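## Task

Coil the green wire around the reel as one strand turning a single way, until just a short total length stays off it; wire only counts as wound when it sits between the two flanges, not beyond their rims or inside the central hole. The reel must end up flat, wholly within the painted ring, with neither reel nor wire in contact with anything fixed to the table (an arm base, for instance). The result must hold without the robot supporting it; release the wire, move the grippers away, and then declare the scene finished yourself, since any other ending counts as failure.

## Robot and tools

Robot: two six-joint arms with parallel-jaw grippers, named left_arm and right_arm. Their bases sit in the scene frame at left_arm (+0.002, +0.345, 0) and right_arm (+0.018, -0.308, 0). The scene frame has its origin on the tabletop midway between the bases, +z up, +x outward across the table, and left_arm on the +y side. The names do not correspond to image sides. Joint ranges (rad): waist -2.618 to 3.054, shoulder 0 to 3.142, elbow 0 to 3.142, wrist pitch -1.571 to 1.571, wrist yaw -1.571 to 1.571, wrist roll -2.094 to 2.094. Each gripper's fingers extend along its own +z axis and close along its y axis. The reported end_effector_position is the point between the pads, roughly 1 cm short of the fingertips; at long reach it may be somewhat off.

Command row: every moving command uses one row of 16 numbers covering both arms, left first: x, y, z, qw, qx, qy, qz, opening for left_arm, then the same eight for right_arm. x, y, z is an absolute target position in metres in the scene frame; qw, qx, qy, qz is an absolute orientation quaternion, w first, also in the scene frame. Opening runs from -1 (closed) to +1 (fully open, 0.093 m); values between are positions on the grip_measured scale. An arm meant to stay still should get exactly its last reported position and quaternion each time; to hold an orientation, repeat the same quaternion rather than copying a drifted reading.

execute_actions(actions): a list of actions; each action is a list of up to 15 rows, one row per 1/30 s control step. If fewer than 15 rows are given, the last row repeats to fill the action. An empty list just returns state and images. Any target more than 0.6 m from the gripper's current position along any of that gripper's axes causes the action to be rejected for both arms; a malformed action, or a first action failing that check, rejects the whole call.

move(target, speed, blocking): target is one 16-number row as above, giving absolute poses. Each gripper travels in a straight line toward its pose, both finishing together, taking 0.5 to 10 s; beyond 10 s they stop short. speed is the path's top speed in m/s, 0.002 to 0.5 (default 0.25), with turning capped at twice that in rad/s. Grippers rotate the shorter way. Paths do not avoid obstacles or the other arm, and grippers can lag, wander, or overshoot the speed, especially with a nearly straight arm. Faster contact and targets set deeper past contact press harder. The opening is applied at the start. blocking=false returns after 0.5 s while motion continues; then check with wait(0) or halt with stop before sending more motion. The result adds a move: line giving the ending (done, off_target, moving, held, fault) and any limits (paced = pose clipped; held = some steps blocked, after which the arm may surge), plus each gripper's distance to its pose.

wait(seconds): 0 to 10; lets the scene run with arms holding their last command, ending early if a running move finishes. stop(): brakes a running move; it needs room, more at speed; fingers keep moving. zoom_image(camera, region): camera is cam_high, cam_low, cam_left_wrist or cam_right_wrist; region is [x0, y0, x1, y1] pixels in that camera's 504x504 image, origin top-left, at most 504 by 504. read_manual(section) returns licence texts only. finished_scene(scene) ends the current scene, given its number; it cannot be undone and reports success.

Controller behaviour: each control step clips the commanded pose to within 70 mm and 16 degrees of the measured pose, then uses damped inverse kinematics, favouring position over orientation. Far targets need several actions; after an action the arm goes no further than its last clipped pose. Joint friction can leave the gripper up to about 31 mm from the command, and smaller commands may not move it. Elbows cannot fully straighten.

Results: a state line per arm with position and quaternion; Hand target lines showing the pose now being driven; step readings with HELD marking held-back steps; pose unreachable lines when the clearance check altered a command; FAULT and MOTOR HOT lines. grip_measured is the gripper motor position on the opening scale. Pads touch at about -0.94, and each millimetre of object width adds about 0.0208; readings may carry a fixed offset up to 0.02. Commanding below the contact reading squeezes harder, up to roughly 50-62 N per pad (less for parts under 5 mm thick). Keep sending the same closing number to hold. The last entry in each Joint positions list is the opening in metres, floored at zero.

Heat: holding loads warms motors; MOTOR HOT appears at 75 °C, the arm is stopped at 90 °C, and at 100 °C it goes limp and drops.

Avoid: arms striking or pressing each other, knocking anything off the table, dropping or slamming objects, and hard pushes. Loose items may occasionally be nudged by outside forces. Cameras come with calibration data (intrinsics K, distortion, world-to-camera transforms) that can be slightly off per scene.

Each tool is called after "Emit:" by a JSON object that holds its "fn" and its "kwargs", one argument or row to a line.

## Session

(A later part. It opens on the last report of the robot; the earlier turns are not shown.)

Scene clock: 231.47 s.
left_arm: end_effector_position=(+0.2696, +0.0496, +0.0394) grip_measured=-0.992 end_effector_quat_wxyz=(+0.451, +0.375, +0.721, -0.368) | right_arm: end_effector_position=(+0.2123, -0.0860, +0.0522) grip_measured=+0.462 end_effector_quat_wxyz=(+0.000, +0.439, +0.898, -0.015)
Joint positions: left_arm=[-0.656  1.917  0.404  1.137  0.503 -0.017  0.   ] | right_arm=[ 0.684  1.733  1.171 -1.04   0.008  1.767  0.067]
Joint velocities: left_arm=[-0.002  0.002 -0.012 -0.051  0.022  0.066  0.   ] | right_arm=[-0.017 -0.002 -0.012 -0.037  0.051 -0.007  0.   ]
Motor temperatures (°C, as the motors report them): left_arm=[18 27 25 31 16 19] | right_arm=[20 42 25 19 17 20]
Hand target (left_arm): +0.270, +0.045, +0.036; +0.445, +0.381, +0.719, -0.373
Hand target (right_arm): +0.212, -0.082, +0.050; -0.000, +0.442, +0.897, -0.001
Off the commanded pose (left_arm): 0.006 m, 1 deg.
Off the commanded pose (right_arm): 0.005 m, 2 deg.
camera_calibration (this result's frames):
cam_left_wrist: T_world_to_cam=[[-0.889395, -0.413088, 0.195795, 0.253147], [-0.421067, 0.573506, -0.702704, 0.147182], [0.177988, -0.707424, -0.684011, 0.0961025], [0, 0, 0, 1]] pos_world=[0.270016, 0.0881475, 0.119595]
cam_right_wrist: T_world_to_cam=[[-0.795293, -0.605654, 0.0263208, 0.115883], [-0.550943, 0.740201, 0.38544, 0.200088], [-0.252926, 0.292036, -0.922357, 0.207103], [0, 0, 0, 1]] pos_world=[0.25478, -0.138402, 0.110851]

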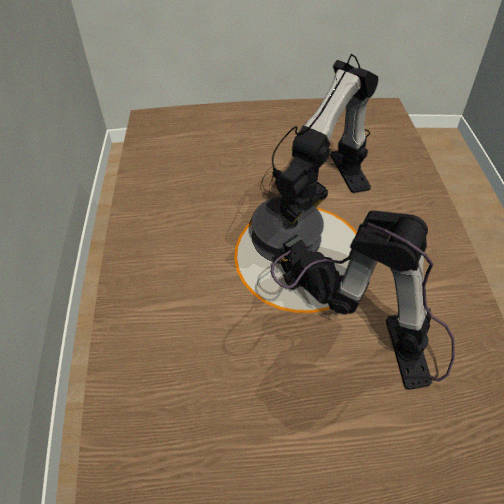

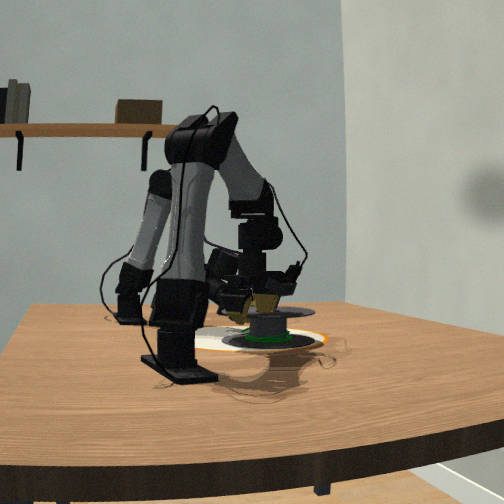

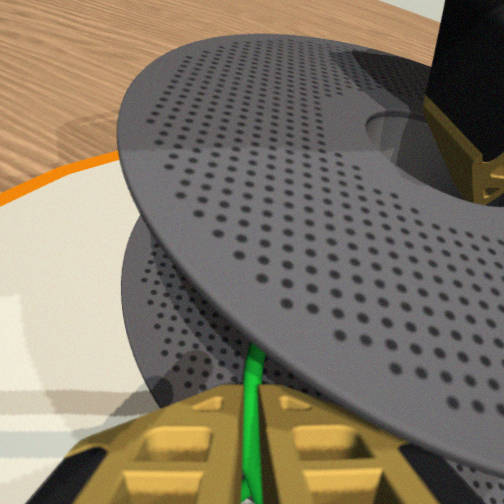

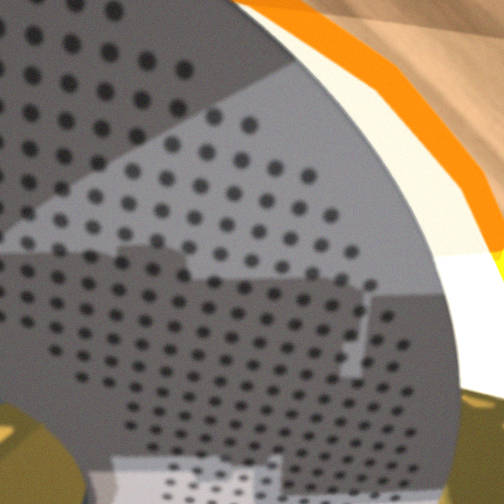

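Emit:
{"fn": "execute_actions", "kwargs": {
  "actions": [
    [[0.266,0.041,0.034,0.4449,0.3822,0.7188,-0.3732,-1,0.212,-0.0814,0.05,0,0.4423,0.8969,0,0.42]],
    [[0.262,0.036,0.033,0.4449,0.3822,0.7188,-0.3732,-1,0.212,-0.0814,0.05,0,0.4423,0.8969,0,0.42]],
    [[0.260,0.032,0.033,0.4449,0.3822,0.7188,-0.3732,-1,0.212,-0.0814,0.05,0,0.4423,0.8969,0,0.42]]
  ]
}}

Emit:
{"fn": "zoom_image", "kwargs": {
  "camera": "cam_low",
  "region": [210, 295, 310, 355]
}}

Scene clock: 233.90 s.
left_arm: end_effector_position=(+0.2556, +0.0381, +0.0301) grip_measured=-0.992 end_effector_quat_wxyz=(+0.435, +0.383, +0.725, -0.371) | right_arm: end_effector_position=(+0.2123, -0.0861, +0.0522) grip_measured=+0.462 end_effector_quat_wxyz=(+0.000, +0.441, +0.897, -0.016)
Joint positions: left_arm=[-0.714  1.94   0.404  1.138  0.472 -0.031  0.   ] | right_arm=[ 0.684  1.733  1.171 -1.04   0.009  1.772  0.067]
Joint velocities: left_arm=[-0.007 -0.012  0.007  0.037  0.007  0.037  0.   ] | right_arm=[-0.012 -0.012  0.002 -0.066 -0.007  0.051 -0.001]
Motor temperatures (°C, as the motors report them): left_arm=[18 27 25 31 16 19] | right_arm=[20 42 25 19 17 20]
Hand target (left_arm): +0.260, +0.032, +0.033; +0.445, +0.382, +0.719, -0.373
Hand target (right_arm): +0.212, -0.082, +0.050; -0.000, +0.442, +0.897, -0.001
Off the commanded pose (left_arm): 0.008 m, 1 deg.
Off the commanded pose (right_arm): 0.005 m, 2 deg.
Step readings (end_effector_position; steps 1 to 15: 1st action; 16 to 30: 2nd action; 31 to 45: 3rd action):
0: left_arm (+0.2696, +0.0496, +0.0394) | right_arm (+0.2123, -0.0860, +0.0522)
1: left_arm (+0.2692, +0.0493, +0.0394) | right_arm (+0.2123, -0.0860, +0.0522)
2: left_arm (+0.2683, +0.0486, +0.0388) | right_arm (+0.2123, -0.0860, +0.0522)
4: left_arm (+0.2661, +0.0473, +0.0366) | right_arm (+0.2123, -0.0860, +0.0522)
8: left_arm (+0.2642, +0.0461, +0.0345) | right_arm (+0.2123, -0.0860, +0.0522)
15: left_arm (+0.2642, +0.0461, +0.0345) | right_arm (+0.2123, -0.0860, +0.0522)
16: left_arm (+0.2638, +0.0456, +0.0344) | right_arm (+0.2123, -0.0860, +0.0522)
17: left_arm (+0.2624, +0.0442, +0.0343) | right_arm (+0.2123, -0.0860, +0.0522)
19: left_arm (+0.2592, +0.0413, +0.0342) | right_arm (+0.2123, -0.0860, +0.0522)
23: left_arm (+0.2595, +0.0412, +0.0340) | right_arm (+0.2123, -0.0860, +0.0522)
30: left_arm (+0.2596, +0.0413, +0.0340) | right_arm (+0.2123, -0.0860, +0.0522)
31: left_arm (+0.2594, +0.0409, +0.0339) | right_arm (+0.2123, -0.0860, +0.0522)
32: left_arm (+0.2590, +0.0404, +0.0338) | right_arm (+0.2123, -0.0861, +0.0522)
34: left_arm (+0.2584, +0.0398, +0.0326) | right_arm (+0.2123, -0.0861, +0.0522)
38: left_arm (+0.2558, +0.0383, +0.0300) | right_arm (+0.2123, -0.0861, +0.0522)
45: end_effector_position above
camera_calibration (this result's frames):
cam_left_wrist: T_world_to_cam=[[-0.894282, -0.395484, 0.209409, 0.237897], [-0.423314, 0.595838, -0.682482, 0.140482], [0.145137, -0.698977, -0.700261, 0.0926159], [0, 0, 0, 1]] pos_world=[0.258773, 0.0751164, 0.110914]
cam_right_wrist: T_world_to_cam=[[-0.798289, -0.601705, 0.0261706, 0.11688], [-0.54744, 0.743039, 0.384972, 0.199671], [-0.251085, 0.292992, -0.922557, 0.20683], [0, 0, 0, 1]] pos_world=[0.254544, -0.138636, 0.110886]

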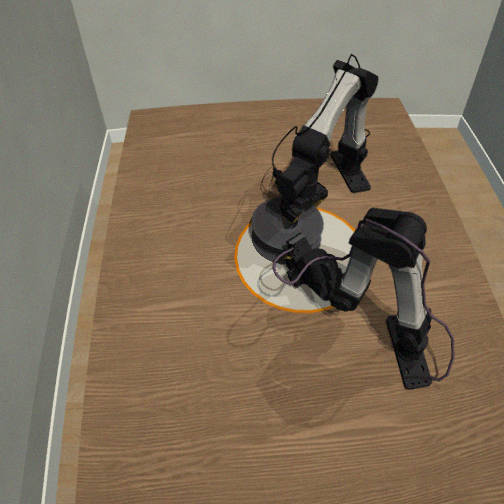

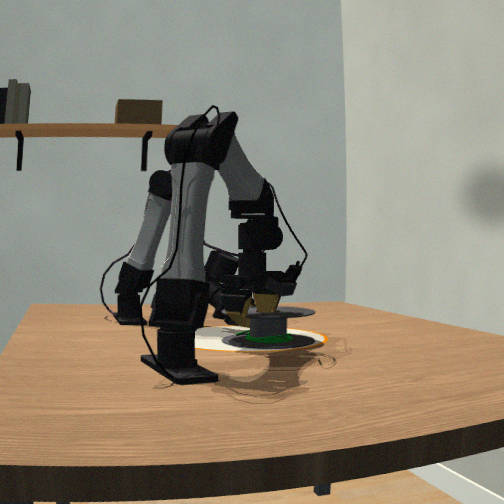

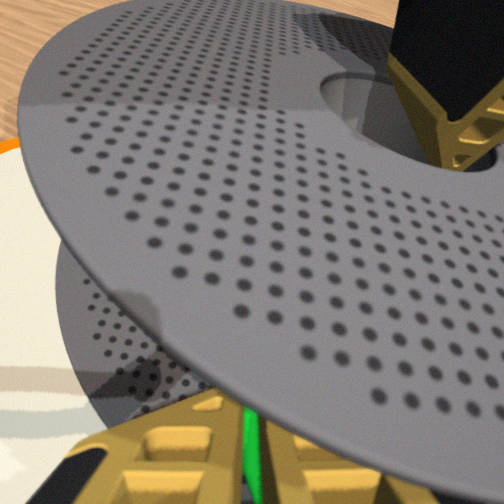

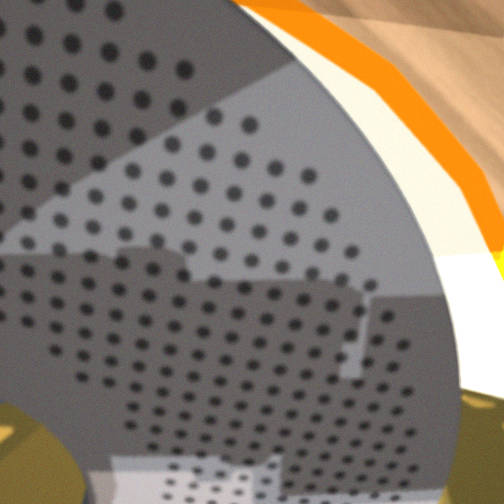

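Region (210, 295, 310, 355) of cam_low's 504x504 image, scaled by 5.040, with more detail than that image has; it fills the top 302 rows of this view, and the rest is white.

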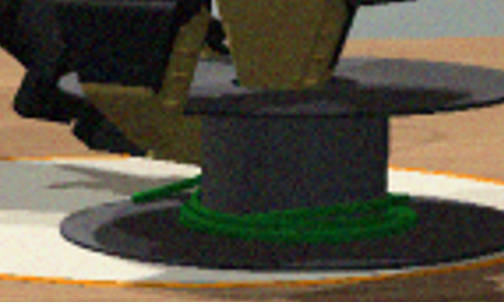

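Emit:
{"fn": "execute_actions", "kwargs": {
  "actions": [
    [[0.260,0.032,0.044,0.4449,0.3822,0.7188,-0.3732,-1,0.212,-0.0814,0.05,0,0.4423,0.8969,0,0.42]],
    [[0.260,0.032,0.044,0.4449,0.3822,0.7188,-0.3732,-0.85,0.212,-0.0814,0.05,0,0.4423,0.8969,0,0.42]]
  ]
}}

Emit:
{"fn": "zoom_image", "kwargs": {
  "camera": "cam_low",
  "region": [210, 295, 310, 355]
}}

Scene clock: 237.13 s.
left_arm: end_effector_position=(+0.2549, +0.0387, +0.0305) grip_measured=-0.852 end_effector_quat_wxyz=(+0.431, +0.383, +0.728, -0.371) | right_arm: end_effector_position=(+0.2123, -0.0861, +0.0522) grip_measured=+0.462 end_effector_quat_wxyz=(+0.000, +0.441, +0.897, -0.016)
Joint positions: left_arm=[-0.714  1.925  0.404  1.112  0.472 -0.032  0.004] | right_arm=[ 0.684  1.733  1.171 -1.04   0.009  1.772  0.067]
Joint velocities: left_arm=[-0.017 -0.002  0.007  0.037 -0.066 -0.022  0.   ] | right_arm=[-0.012 -0.002  0.002 -0.081 -0.007  0.007 -0.   ]
Motor temperatures (°C, as the motors report them): left_arm=[18 27 25 31 16 19] | right_arm=[20 42 25 19 17 20]
Hand target (left_arm): +0.260, +0.032, +0.044; +0.445, +0.382, +0.719, -0.373
Hand target (right_arm): +0.212, -0.082, +0.050; +0.000, +0.442, +0.897, -0.001
Off the commanded pose (left_arm): 0.016 m, 2 deg.
Off the commanded pose (right_arm): 0.005 m, 2 deg.
Step readings (end_effector_position; steps 1 to 15: 1st action; 16 to 30: 2nd action):
0: left_arm (+0.2556, +0.0381, +0.0301) | right_arm (+0.2123, -0.0861, +0.0522)
1: left_arm (+0.2555, +0.0382, +0.0301) | right_arm (+0.2123, -0.0861, +0.0522)
2: left_arm (+0.2553, +0.0383, +0.0303) | right_arm (+0.2123, -0.0861, +0.0522)
4: left_arm (+0.2554, +0.0383, +0.0316) | right_arm (+0.2123, -0.0861, +0.0522)
8: left_arm (+0.2550, +0.0386, +0.0307) | right_arm (+0.2123, -0.0861, +0.0522)
15: left_arm (+0.2549, +0.0387, +0.0306) | right_arm (+0.2123, -0.0861, +0.0522)
16: left_arm (+0.2549, +0.0387, +0.0306) | right_arm (+0.2123, -0.0861, +0.0522)
17: left_arm (+0.2549, +0.0387, +0.0305) | right_arm (+0.2123, -0.0861, +0.0522)
19: left_arm (+0.2549, +0.0387, +0.0305) | right_arm (+0.2123, -0.0861, +0.0522)
23: left_arm (+0.2549, +0.0387, +0.0305) | right_arm (+0.2123, -0.0861, +0.0522)
30: end_effector_position above
camera_calibration (this result's frames):
cam_left_wrist: T_world_to_cam=[[-0.892103, -0.39748, 0.214854, 0.236807], [-0.429783, 0.599758, -0.674964, 0.141318], [0.139424, -0.694478, -0.705876, 0.0948777], [0, 0, 0, 1]] pos_world=[0.258764, 0.07526, 0.111478]
cam_right_wrist: T_world_to_cam=[[-0.798289, -0.601705, 0.0261706, 0.11688], [-0.54744, 0.743039, 0.384972, 0.199671], [-0.251085, 0.292992, -0.922557, 0.20683], [0, 0, 0, 1]] pos_world=[0.254544, -0.138636, 0.110886]

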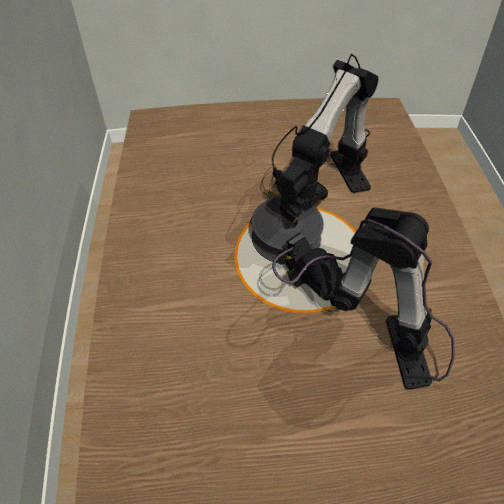

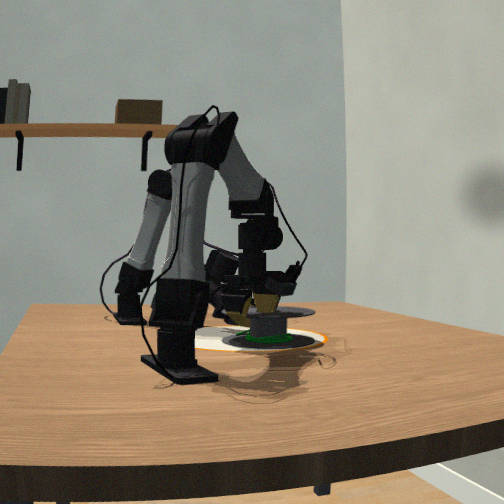

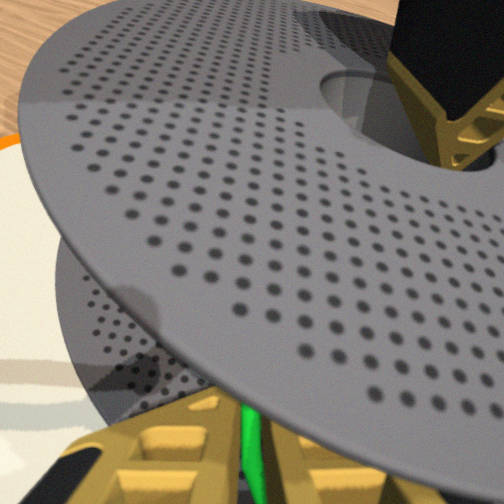

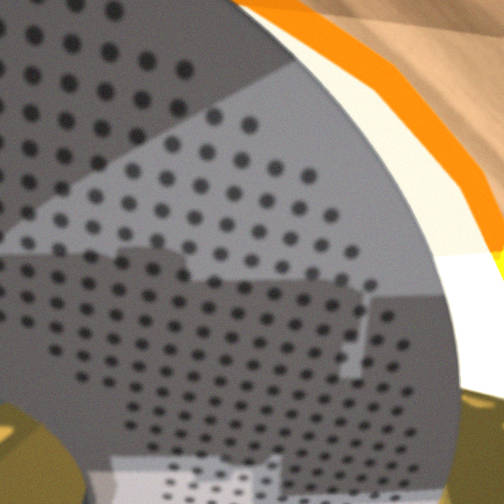

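Region (210, 295, 310, 355) of cam_low's 504x504 image, scaled by 5.040, with more detail than that image has; it fills the top 302 rows of this view, and the rest is white.

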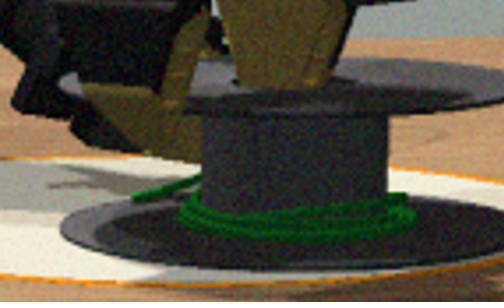

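Emit:
{"fn": "execute_actions", "kwargs": {
  "actions": [
    [[0.260,0.032,0.035,0.4449,0.3822,0.7188,-0.3732,-0.85,0.2074,-0.0745,0.05,0,0.5,0.866,0,0.42]],
    [[0.260,0.032,0.035,0.4449,0.3822,0.7188,-0.3732,-0.85,0.204,-0.0676,0.05,0,0.5519,0.8339,0,0.42]],
    [[0.260,0.032,0.035,0.4449,0.3822,0.7188,-0.3732,-0.85,0.204,-0.0676,0.05,0,0.5519,0.8339,0,0.42]]
  ]
}}

Emit:
{"fn": "zoom_image", "kwargs": {
  "camera": "cam_low",
  "region": [210, 295, 310, 355]
}}

Scene clock: 239.10 s.
left_arm: end_effector_position=(+0.2564, +0.0382, +0.0334) grip_measured=-0.852 end_effector_quat_wxyz=(+0.438, +0.382, +0.725, -0.370) | right_arm: end_effector_position=(+0.2020, -0.0796, +0.0522) grip_measured=+0.462 end_effector_quat_wxyz=(+0.003, +0.552, +0.833, -0.019)
Joint positions: left_arm=[-0.714  1.925  0.404  1.127  0.468 -0.032  0.004] | right_arm=[ 0.726  1.733  1.171 -1.046  0.01   2.07   0.067]
Joint velocities: left_arm=[-0.017 -0.017  0.002 -0.007 -0.022 -0.037 -0.001] | right_arm=[ 0.002 -0.012 -0.007 -0.11  -0.037  0.022  0.   ]
Motor temperatures (°C, as the motors report them): left_arm=[18 27 25 31 16 19] | right_arm=[20 42 25 19 17 20]
Hand target (left_arm): +0.260, +0.032, +0.035; +0.445, +0.382, +0.719, -0.373
Hand target (right_arm): +0.204, -0.068, +0.050; +0.000, +0.552, +0.834, -0.000
Off the commanded pose (left_arm): 0.007 m, 1 deg.
Off the commanded pose (right_arm): 0.012 m, 2 deg.
Step readings (end_effector_position; steps 1 to 15: 1st action; 16 to 30: 2nd action; 31 to 45: 3rd action):
0: left_arm (+0.2549, +0.0387, +0.0305) | right_arm (+0.2123, -0.0861, +0.0522)
1: left_arm (+0.2550, +0.0387, +0.0307) | right_arm (+0.2119, -0.0858, +0.0522)
2: left_arm (+0.2551, +0.0385, +0.0311) | right_arm (+0.2112, -0.0855, +0.0522)
4: left_arm (+0.2554, +0.0383, +0.0320) | right_arm (+0.2095, -0.0843, +0.0522)
8: left_arm (+0.2560, +0.0385, +0.0320) | right_arm (+0.2079, -0.0833, +0.0522)
15: left_arm (+0.2563, +0.0383, +0.0329) | right_arm (+0.2078, -0.0834, +0.0522)
16: left_arm (+0.2563, +0.0383, +0.0330) | right_arm (+0.2071, -0.0830, +0.0522)
17: left_arm (+0.2564, +0.0382, +0.0331) | right_arm (+0.2061, -0.0823, +0.0522)
19: left_arm (+0.2564, +0.0382, +0.0333) | right_arm (+0.2039, -0.0804, +0.0522)
23: left_arm (+0.2564, +0.0382, +0.0333) | right_arm (+0.2023, -0.0792, +0.0522)
30: left_arm (+0.2564, +0.0382, +0.0333) | right_arm (+0.2020, -0.0795, +0.0522)
31: left_arm (+0.2564, +0.0382, +0.0334) | right_arm (+0.2020, -0.0795, +0.0522)
32: left_arm (+0.2564, +0.0382, +0.0334) | right_arm (+0.2020, -0.0795, +0.0522)
34: left_arm (+0.2564, +0.0382, +0.0334) | right_arm (+0.2020, -0.0796, +0.0522)
38: left_arm (+0.2564, +0.0382, +0.0334) | right_arm (+0.2020, -0.0796, +0.0522)
45: end_effector_position above
camera_calibration (this result's frames):
cam_left_wrist: T_world_to_cam=[[-0.89327, -0.398919, 0.2072, 0.237972], [-0.42361, 0.592797, -0.684942, 0.143261], [0.15041, -0.69961, -0.698514, 0.0934574], [0, 0, 0, 1]] pos_world=[0.259203, 0.0753906, 0.114099]
cam_right_wrist: T_world_to_cam=[[-0.924662, -0.379905, 0.0259333, 0.155738], [-0.343494, 0.861557, 0.373808, 0.158015], [-0.164354, 0.336738, -0.927144, 0.1886], [0, 0, 0, 1]] pos_world=[0.229279, -0.140482, 0.111753]

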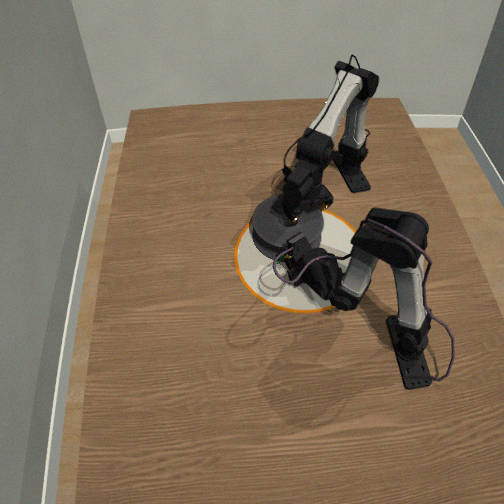

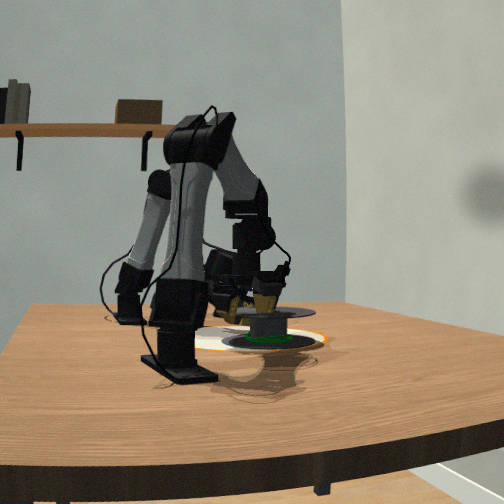

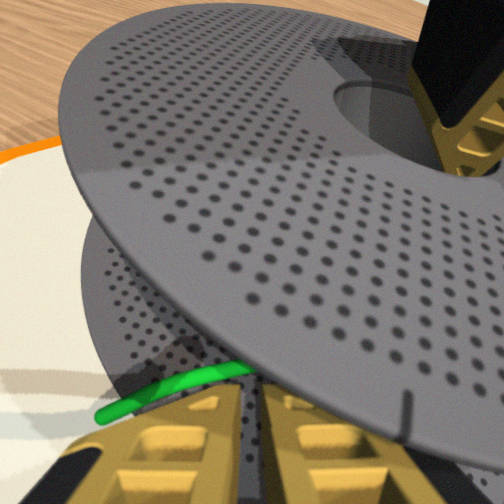

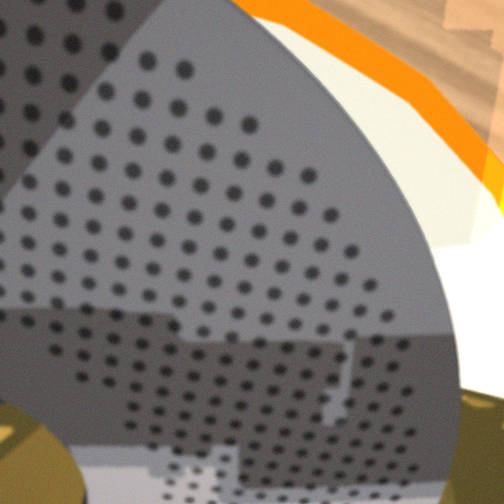

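Region (210, 295, 310, 355) of cam_low's 504x504 image, scaled by 5.040, with more detail than that image has; it fills the top 302 rows of this view, and the rest is white.

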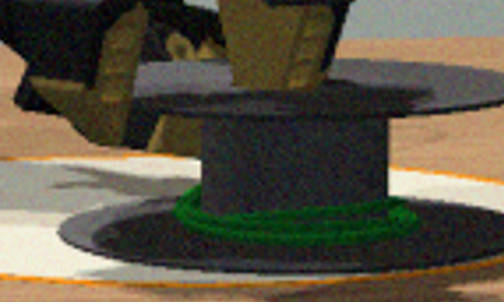

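Emit:
{"fn": "zoom_image", "kwargs": {
  "camera": "cam_left_wrist",
  "region": [40, 280, 340, 480]
}}

Emit:
{"fn": "zoom_image", "kwargs": {
  "camera": "cam_high",
  "region": [230, 180, 370, 320]
}}

Region (40, 280, 340, 480) of cam_left_wrist's 504x504 image, scaled by 1.680, with more detail than that image has.

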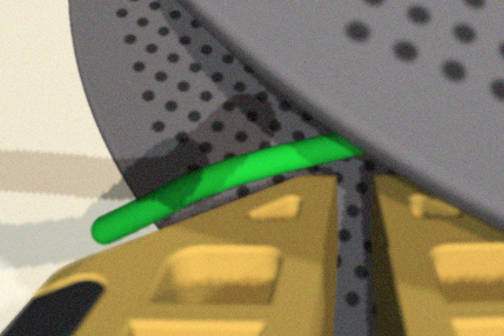

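Region (230, 180, 370, 320) of cam_high's 504x504 image, scaled by 3.600, with more detail than that image has.

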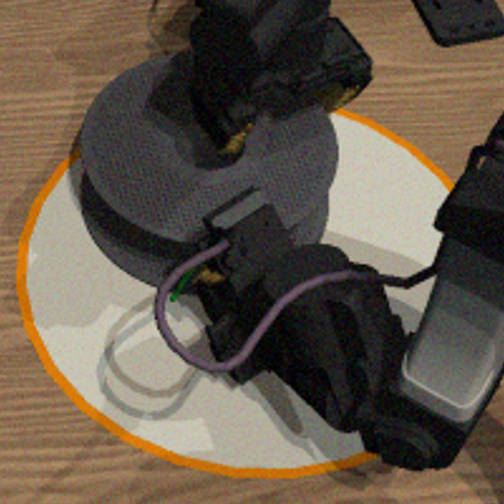

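Emit:
{"fn": "execute_actions", "kwargs": {
  "actions": [
    [[0.250,0.062,0.040,0.4449,0.3822,0.7188,-0.3732,-0.7,0.202,-0.074,0.05,0,0.5519,0.8339,0,0.42]],
    [[0.242,0.085,0.050,0.4449,0.3822,0.7188,-0.3732,-0.7,0.202,-0.074,0.05,0,0.5519,0.8339,0,0.42]],
    [[0.242,0.085,0.050,0.4449,0.3822,0.7188,-0.3732,-0.7,0.202,-0.074,0.05,0,0.5519,0.8339,0,0.42]]
  ]
}}

Emit:
{"fn": "zoom_image", "kwargs": {
  "camera": "cam_low",
  "region": [210, 295, 310, 355]
}}

Scene clock: 245.17 s.
left_arm: end_effector_position=(+0.2456, +0.0820, +0.0468) grip_measured=-0.702 end_effector_quat_wxyz=(+0.445, +0.380, +0.721, -0.371) | right_arm: end_effector_position=(+0.2020, -0.0796, +0.0522) grip_measured=+0.462 end_effector_quat_wxyz=(+0.003, +0.552, +0.833, -0.019)
Joint positions: left_arm=[-0.591  1.775  0.264  1.108  0.578  0.018  0.011] | right_arm=[ 0.726  1.733  1.171 -1.046  0.01   2.07   0.067]
Joint velocities: left_arm=[ 0.012 -0.007 -0.032 -0.081  0.037  0.007  0.   ] | right_arm=[-0.007 -0.007 -0.007  0.007  0.066 -0.007 -0.001]
Motor temperatures (°C, as the motors report them): left_arm=[18 27 25 31 16 19] | right_arm=[20 41 25 19 17 20]
Hand target (left_arm): +0.242, +0.085, +0.050; +0.445, +0.382, +0.719, -0.373
Hand target (right_arm): +0.202, -0.074, +0.050; +0.000, +0.552, +0.834, -0.001
Off the commanded pose (left_arm): 0.006 m, 0 deg.
Off the commanded pose (right_arm): 0.006 m, 2 deg.
Step readings (end_effector_position; steps 1 to 15: 1st action; 16 to 30: 2nd action; 31 to 45: 3rd action):
0: left_arm (+0.2564, +0.0382, +0.0334) | right_arm (+0.2020, -0.0796, +0.0522)
1: left_arm (+0.2555, +0.0405, +0.0333) | right_arm (+0.2020, -0.0796, +0.0522)
2: left_arm (+0.2544, +0.0461, +0.0327) | right_arm (+0.2020, -0.0796, +0.0522)
4: left_arm (+0.2536, +0.0576, +0.0293) | right_arm (+0.2020, -0.0796, +0.0522)
8: left_arm (+0.2521, +0.0622, +0.0275) | right_arm (+0.2020, -0.0796, +0.0522)
15: left_arm (+0.2509, +0.0613, +0.0289) | right_arm (+0.2020, -0.0796, +0.0522)
16: left_arm (+0.2498, +0.0638, +0.0304) | right_arm (+0.2020, -0.0796, +0.0522)
17: left_arm (+0.2483, +0.0698, +0.0334) | right_arm (+0.2020, -0.0796, +0.0522)
19: left_arm (+0.2483, +0.0796, +0.0410) | right_arm (+0.2020, -0.0796, +0.0522)
23: left_arm (+0.2490, +0.0822, +0.0498) | right_arm (+0.2020, -0.0796, +0.0522)
30: left_arm (+0.2464, +0.0819, +0.0481) | right_arm (+0.2020, -0.0796, +0.0522)
31: left_arm (+0.2463, +0.0819, +0.0479) | right_arm (+0.2020, -0.0796, +0.0522)
32: left_arm (+0.2461, +0.0819, +0.0477) | right_arm (+0.2020, -0.0796, +0.0522)
34: left_arm (+0.2459, +0.0819, +0.0473) | right_arm (+0.2020, -0.0796, +0.0522)
38: left_arm (+0.2457, +0.0820, +0.0470) | right_arm (+0.2020, -0.0796, +0.0522)
45: end_effector_position above
camera_calibration (this result's frames):
cam_left_wrist: T_world_to_cam=[[-0.893961, -0.400395, 0.20129, 0.243533], [-0.417978, 0.582936, -0.696764, 0.121902], [0.161642, -0.707014, -0.688478, 0.132518], [0, 0, 0, 1]] pos_world=[0.247241, 0.120141, 0.127152]
cam_right_wrist: T_world_to_cam=[[-0.924807, -0.379552, 0.0259232, 0.155796], [-0.34317, 0.86169, 0.373798, 0.15796], [-0.164214, 0.336795, -0.927148, 0.188576], [0, 0, 0, 1]] pos_world=[0.229255, -0.140492, 0.111754]

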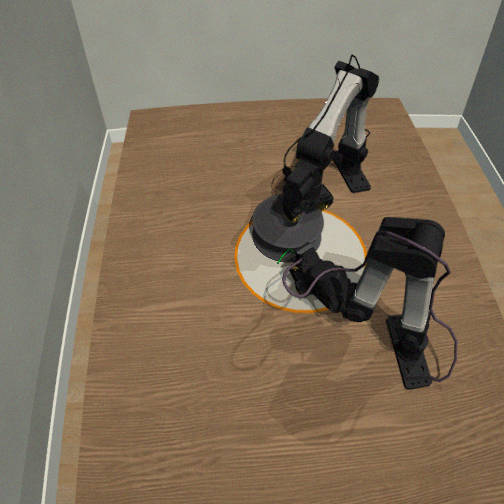

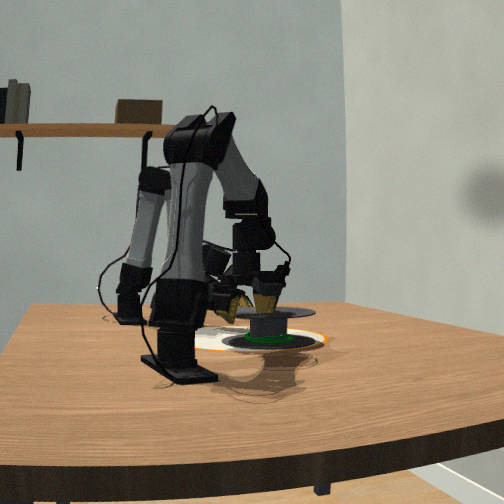

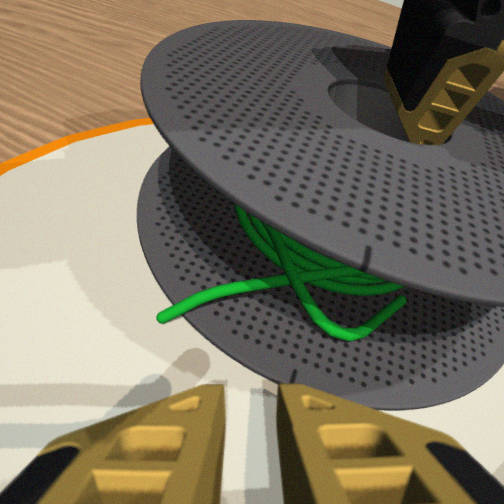

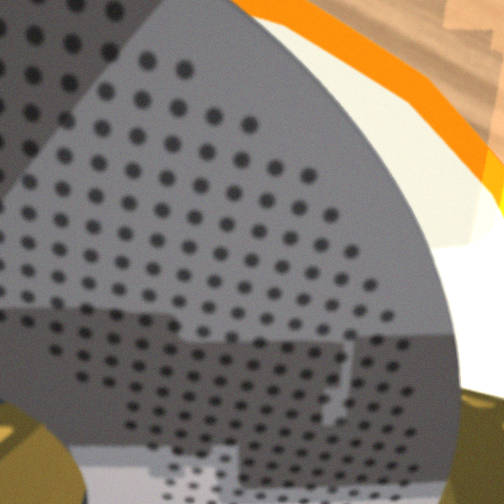

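Region (210, 295, 310, 355) of cam_low's 504x504 image, scaled by 5.040, with more detail than that image has; it fills the top 302 rows of this view, and the rest is white.

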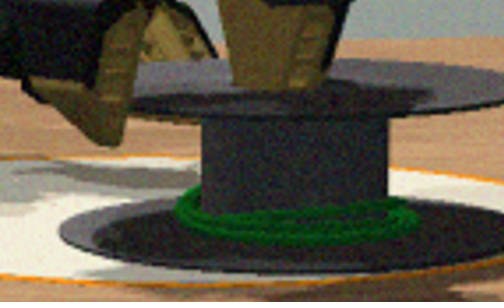

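Emit:
{"fn": "zoom_image", "kwargs": {
  "camera": "cam_left_wrist",
  "region": [110, 180, 450, 420]
}}

Region (110, 180, 450, 420) of cam_left_wrist's 504x504 image, scaled by 1.482, with more detail than that image has; it fills the top 356 rows of this view, and the rest is white.

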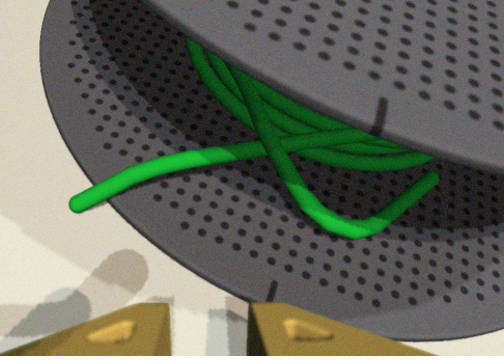

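Emit:
{"fn": "execute_actions", "kwargs": {
  "actions": [
    [[0.246,0.062,0.028,0.4449,0.3822,0.7188,-0.3732,-1,0.202,-0.074,0.05,0,0.5519,0.8339,0,0.42]],
    [[0.250,0.040,0.026,0.4449,0.3822,0.7188,-0.3732,-1,0.202,-0.074,0.05,0,0.5519,0.8339,0,0.42]]
  ]
}}

Emit:
{"fn": "zoom_image", "kwargs": {
  "camera": "cam_low",
  "region": [210, 295, 310, 355]
}}

Scene clock: 253.67 s.
left_arm: end_effector_position=(+0.2446, +0.0437, +0.0255) grip_measured=-0.999 end_effector_quat_wxyz=(+0.437, +0.386, +0.721, -0.374) | right_arm: end_effector_position=(+0.2020, -0.0796, +0.0522) grip_measured=+0.462 end_effector_quat_wxyz=(+0.003, +0.552, +0.833, -0.019)
Joint positions: left_arm=[-0.719  1.963  0.354  1.219  0.476 -0.03   0.   ] | right_arm=[ 0.726  1.733  1.171 -1.046  0.01   2.07   0.067]
Joint velocities: left_arm=[-0.002 -0.002  0.002 -0.037 -0.081  0.037  0.   ] | right_arm=[-0.012  0.017  0.027 -0.051 -0.007  0.007 -0.001]
Motor temperatures (°C, as the motors report them): left_arm=[18 27 25 31 16 19] | right_arm=[20 41 25 19 17 20]
Hand target (left_arm): +0.250, +0.040, +0.026; +0.445, +0.383, +0.719, -0.373
Hand target (right_arm): +0.202, -0.074, +0.050; +0.000, +0.552, +0.834, -0.001
Off the commanded pose (left_arm): 0.007 m, 1 deg.
Off the commanded pose (right_arm): 0.006 m, 2 deg.
Step readings (end_effector_position; steps 1 to 15: 1st action; 16 to 30: 2nd action):
0: left_arm (+0.2455, +0.0820, +0.0468) | right_arm (+0.2020, -0.0796, +0.0522)
1: left_arm (+0.2454, +0.0801, +0.0452) | right_arm (+0.2020, -0.0796, +0.0522)
2: left_arm (+0.2440, +0.0753, +0.0409) | right_arm (+0.2020, -0.0796, +0.0522)
4: left_arm (+0.2381, +0.0689, +0.0274) | right_arm (+0.2020, -0.0796, +0.0522)
8: left_arm (+0.2365, +0.0676, +0.0209) | right_arm (+0.2020, -0.0796, +0.0522)
15: left_arm (+0.2396, +0.0669, +0.0255) | right_arm (+0.2020, -0.0796, +0.0522)
16: left_arm (+0.2407, +0.0644, +0.0256) | right_arm (+0.2020, -0.0796, +0.0522)
17: left_arm (+0.2411, +0.0581, +0.0255) | right_arm (+0.2020, -0.0796, +0.0522)
19: left_arm (+0.2412, +0.0466, +0.0266) | right_arm (+0.2020, -0.0796, +0.0522)
23: left_arm (+0.2432, +0.0429, +0.0264) | right_arm (+0.2020, -0.0796, +0.0522)
30: end_effector_position above
camera_calibration (this result's frames):
cam_left_wrist: T_world_to_cam=[[-0.8992, -0.385963, 0.20609, 0.232146], [-0.413416, 0.595235, -0.689044, 0.127066], [0.143274, -0.704789, -0.694799, 0.095483], [0, 0, 0, 1]] pos_world=[0.247597, 0.0812611, 0.106052]
cam_right_wrist: T_world_to_cam=[[-0.924807, -0.379552, 0.0259232, 0.155796], [-0.34317, 0.86169, 0.373798, 0.15796], [-0.164214, 0.336795, -0.927148, 0.188576], [0, 0, 0, 1]] pos_world=[0.229255, -0.140492, 0.111754]

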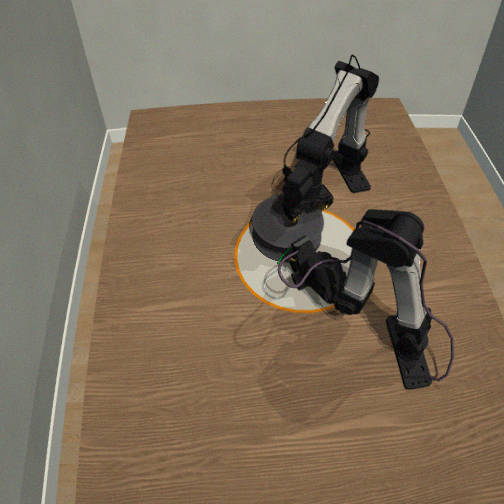

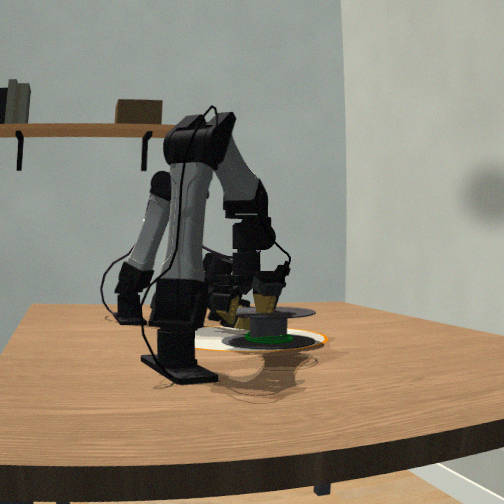

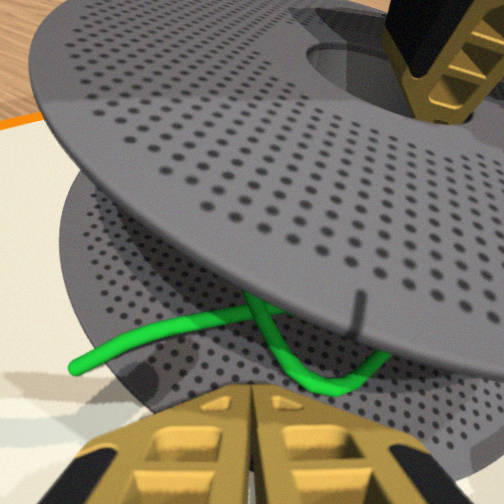

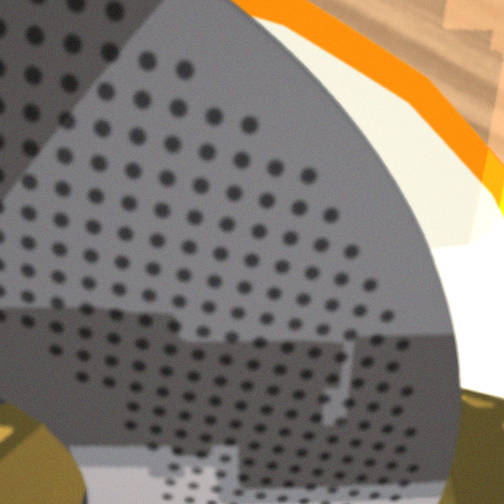

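Region (210, 295, 310, 355) of cam_low's 504x504 image, scaled by 5.040, with more detail than that image has; it fills the top 302 rows of this view, and the rest is white.

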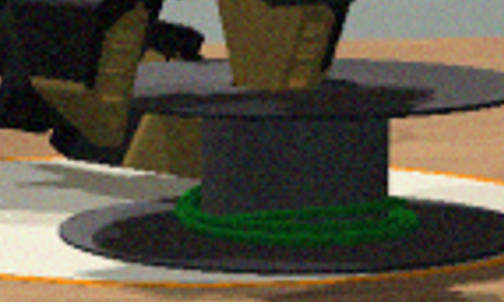

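Emit:
{"fn": "execute_actions", "kwargs": {
  "actions": [
    [[0.264,0.043,0.026,0.4449,0.3822,0.7188,-0.3732,-1,0.202,-0.074,0.05,0,0.5519,0.8339,0,0.42]],
    [[0.266,0.032,0.026,0.4449,0.3822,0.7188,-0.3732,-1,0.202,-0.074,0.05,0,0.5519,0.8339,0,0.42]]
  ]
}}

Emit:
{"fn": "zoom_image", "kwargs": {
  "camera": "cam_low",
  "region": [210, 295, 310, 355]
}}

Scene clock: 255.10 s.
left_arm: end_effector_position=(+0.2638, +0.0352, +0.0323) grip_measured=-0.999 end_effector_quat_wxyz=(+0.451, +0.384, +0.713, -0.376) | right_arm: end_effector_position=(+0.2020, -0.0796, +0.0522) grip_measured=+0.462 end_effector_quat_wxyz=(+0.003, +0.552, +0.833, -0.019)
Joint positions: left_arm=[-0.7    1.986  0.425  1.202  0.488 -0.026  0.   ] | right_arm=[ 0.726  1.733  1.171 -1.046  0.01   2.07   0.067]
Joint velocities: left_arm=[-0.012 -0.002 -0.022  0.022 -0.051  0.037  0.   ] | right_arm=[ 0.007 -0.002 -0.002  0.007 -0.037 -0.051 -0.   ]
Motor temperatures (°C, as the motors report them): left_arm=[18 27 25 31 16 19] | right_arm=[20 41 24 19 17 20]
Hand target (left_arm): +0.266, +0.032, +0.026; +0.445, +0.382, +0.719, -0.373
Hand target (right_arm): +0.202, -0.074, +0.050; +0.000, +0.552, +0.834, -0.001
Off the commanded pose (left_arm): 0.007 m, 1 deg.
Off the commanded pose (right_arm): 0.006 m, 2 deg.
Step readings (end_effector_position; steps 1 to 15: 1st action; 16 to 30: 2nd action):
0: left_arm (+0.2450, +0.0439, +0.0254) | right_arm (+0.2020, -0.0796, +0.0522)
1: left_arm (+0.2463, +0.0437, +0.0260) | right_arm (+0.2020, -0.0796, +0.0522)
2: left_arm (+0.2501, +0.0438, +0.0269) | right_arm (+0.2020, -0.0796, +0.0522)
4: left_arm (+0.2589, +0.0444, +0.0297) | right_arm (+0.2020, -0.0796, +0.0522)
8: left_arm (+0.2626, +0.0442, +0.0317) | right_arm (+0.2020, -0.0796, +0.0522)
15: left_arm (+0.2621, +0.0440, +0.0317) | right_arm (+0.2020, -0.0796, +0.0522)
16: left_arm (+0.2625, +0.0429, +0.0318) | right_arm (+0.2020, -0.0796, +0.0522)
17: left_arm (+0.2631, +0.0407, +0.0318) | right_arm (+0.2020, -0.0796, +0.0522)
19: left_arm (+0.2638, +0.0365, +0.0325) | right_arm (+0.2020, -0.0796, +0.0522)
23: left_arm (+0.2640, +0.0350, +0.0328) | right_arm (+0.2020, -0.0796, +0.0522)
30: end_effector_position above
camera_calibration (this result's frames):
cam_left_wrist: T_world_to_cam=[[-0.901658, -0.387459, 0.192063, 0.245886], [-0.399978, 0.578342, -0.711013, 0.142528], [0.16441, -0.717911, -0.676441, 0.0857118], [0, 0, 0, 1]] pos_world=[0.264621, 0.0743746, 0.112092]
cam_right_wrist: T_world_to_cam=[[-0.924807, -0.379552, 0.0259232, 0.155796], [-0.34317, 0.86169, 0.373798, 0.15796], [-0.164214, 0.336795, -0.927148, 0.188576], [0, 0, 0, 1]] pos_world=[0.229255, -0.140492, 0.111754]

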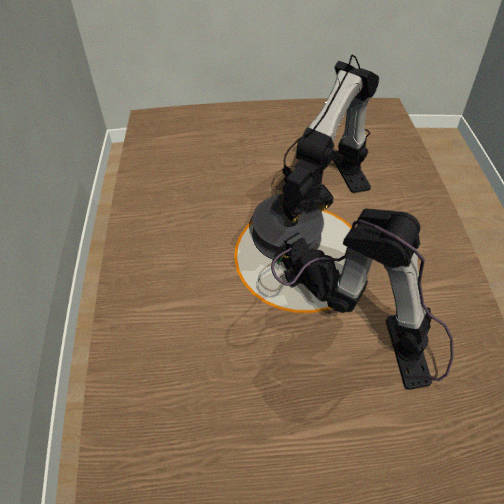

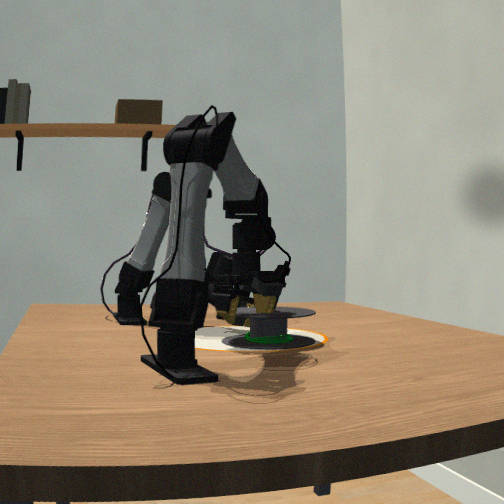

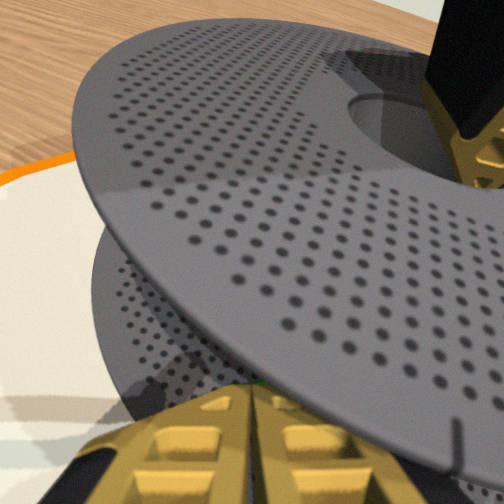

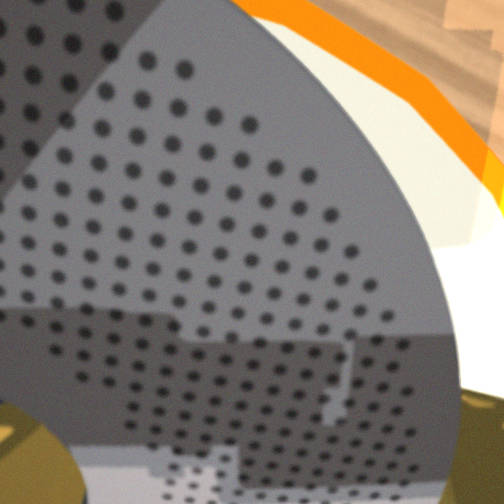

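Region (210, 295, 310, 355) of cam_low's 504x504 image, scaled by 5.040, with more detail than that image has; it fills the top 302 rows of this view, and the rest is white.

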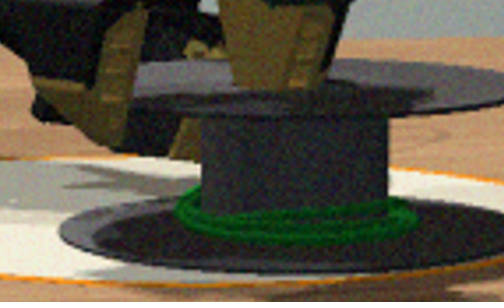

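Emit:
{"fn": "execute_actions", "kwargs": {
  "actions": [
    [[0.257,0.033,0.028,0.4449,0.3822,0.7188,-0.3732,-1,0.202,-0.074,0.05,0,0.5519,0.8339,0,0.42]],
    [[0.257,0.033,0.022,0.4449,0.3822,0.7188,-0.3732,-1,0.202,-0.074,0.05,0,0.5519,0.8339,0,0.42]]
  ]
}}

Emit:
{"fn": "zoom_image", "kwargs": {
  "camera": "cam_low",
  "region": [210, 295, 310, 355]
}}

Scene clock: 256.77 s.
left_arm: end_effector_position=(+0.2603, +0.0321, +0.0276) grip_measured=-0.999 end_effector_quat_wxyz=(+0.447, +0.384, +0.716, -0.375) | right_arm: end_effector_position=(+0.2020, -0.0796, +0.0522) grip_measured=+0.462 end_effector_quat_wxyz=(+0.003, +0.552, +0.833, -0.019)
Joint positions: left_arm=[-0.718  2.002  0.425  1.21   0.471 -0.033  0.   ] | right_arm=[ 0.726  1.733  1.171 -1.046  0.01   2.07   0.067]
Joint velocities: left_arm=[-0.012 -0.002 -0.007  0.007  0.066 -0.037  0.   ] | right_arm=[-0.017  0.012  0.007 -0.037 -0.037  0.007 -0.001]
Motor temperatures (°C, as the motors report them): left_arm=[18 27 25 31 16 19] | right_arm=[20 41 24 19 17 20]
Hand target (left_arm): +0.257, +0.033, +0.022; +0.445, +0.382, +0.719, -0.373
Hand target (right_arm): +0.202, -0.074, +0.050; +0.000, +0.552, +0.834, -0.001
Off the commanded pose (left_arm): 0.007 m, 1 deg.
Off the commanded pose (right_arm): 0.006 m, 2 deg.
Step readings (end_effector_position; steps 1 to 15: 1st action; 16 to 30: 2nd action):
0: left_arm (+0.2638, +0.0352, +0.0322) | right_arm (+0.2020, -0.0796, +0.0522)
1: left_arm (+0.2637, +0.0349, +0.0321) | right_arm (+0.2020, -0.0796, +0.0522)
2: left_arm (+0.2629, +0.0341, +0.0320) | right_arm (+0.2020, -0.0796, +0.0522)
4: left_arm (+0.2607, +0.0321, +0.0319) | right_arm (+0.2020, -0.0796, +0.0522)
8: left_arm (+0.2602, +0.0314, +0.0318) | right_arm (+0.2020, -0.0796, +0.0522)
15: left_arm (+0.2606, +0.0317, +0.0317) | right_arm (+0.2020, -0.0796, +0.0522)
16: left_arm (+0.2606, +0.0317, +0.0314) | right_arm (+0.2020, -0.0796, +0.0522)
17: left_arm (+0.2606, +0.0317, +0.0310) | right_arm (+0.2020, -0.0796, +0.0522)
19: left_arm (+0.2603, +0.0320, +0.0288) | right_arm (+0.2020, -0.0796, +0.0522)
23: left_arm (+0.2600, +0.0322, +0.0270) | right_arm (+0.2020, -0.0796, +0.0522)
30: end_effector_position above
camera_calibration (this result's frames):
cam_left_wrist: T_world_to_cam=[[-0.900035, -0.388791, 0.196921, 0.241883], [-0.405842, 0.58302, -0.703832, 0.140735], [0.158835, -0.713392, -0.682527, 0.0823947], [0, 0, 0, 1]] pos_world=[0.261732, 0.07077, 0.107659]
cam_right_wrist: T_world_to_cam=[[-0.924807, -0.379552, 0.0259232, 0.155796], [-0.34317, 0.86169, 0.373798, 0.15796], [-0.164214, 0.336795, -0.927148, 0.188576], [0, 0, 0, 1]] pos_world=[0.229255, -0.140492, 0.111754]

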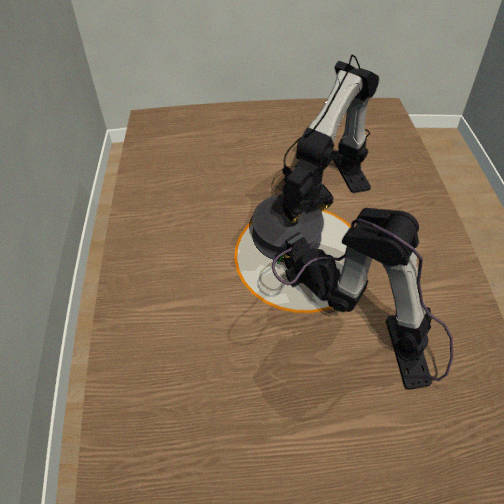

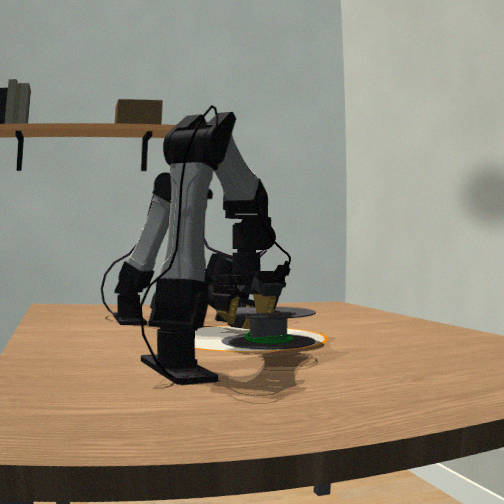

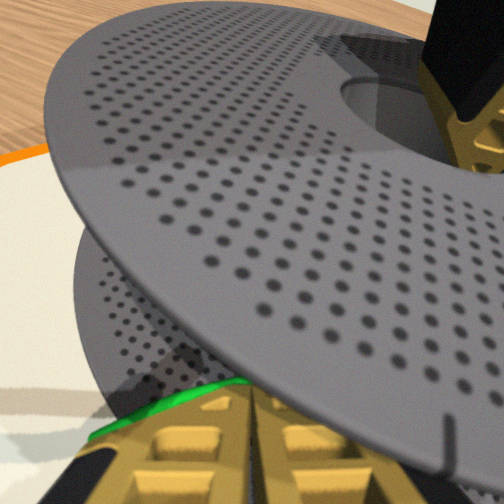

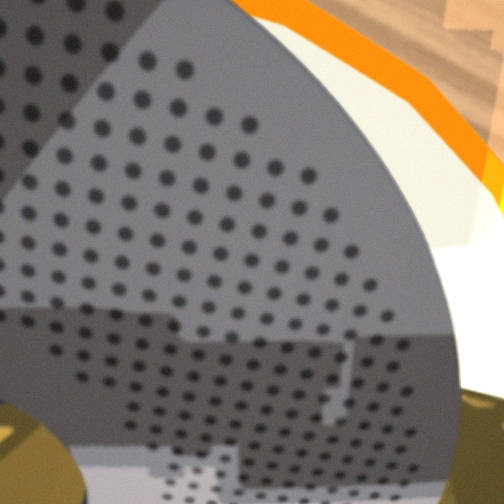

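Region (210, 295, 310, 355) of cam_low's 504x504 image, scaled by 5.040, with more detail than that image has; it fills the top 302 rows of this view, and the rest is white.

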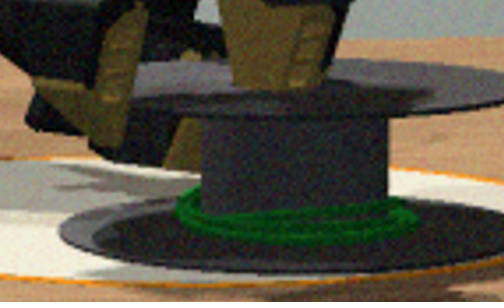

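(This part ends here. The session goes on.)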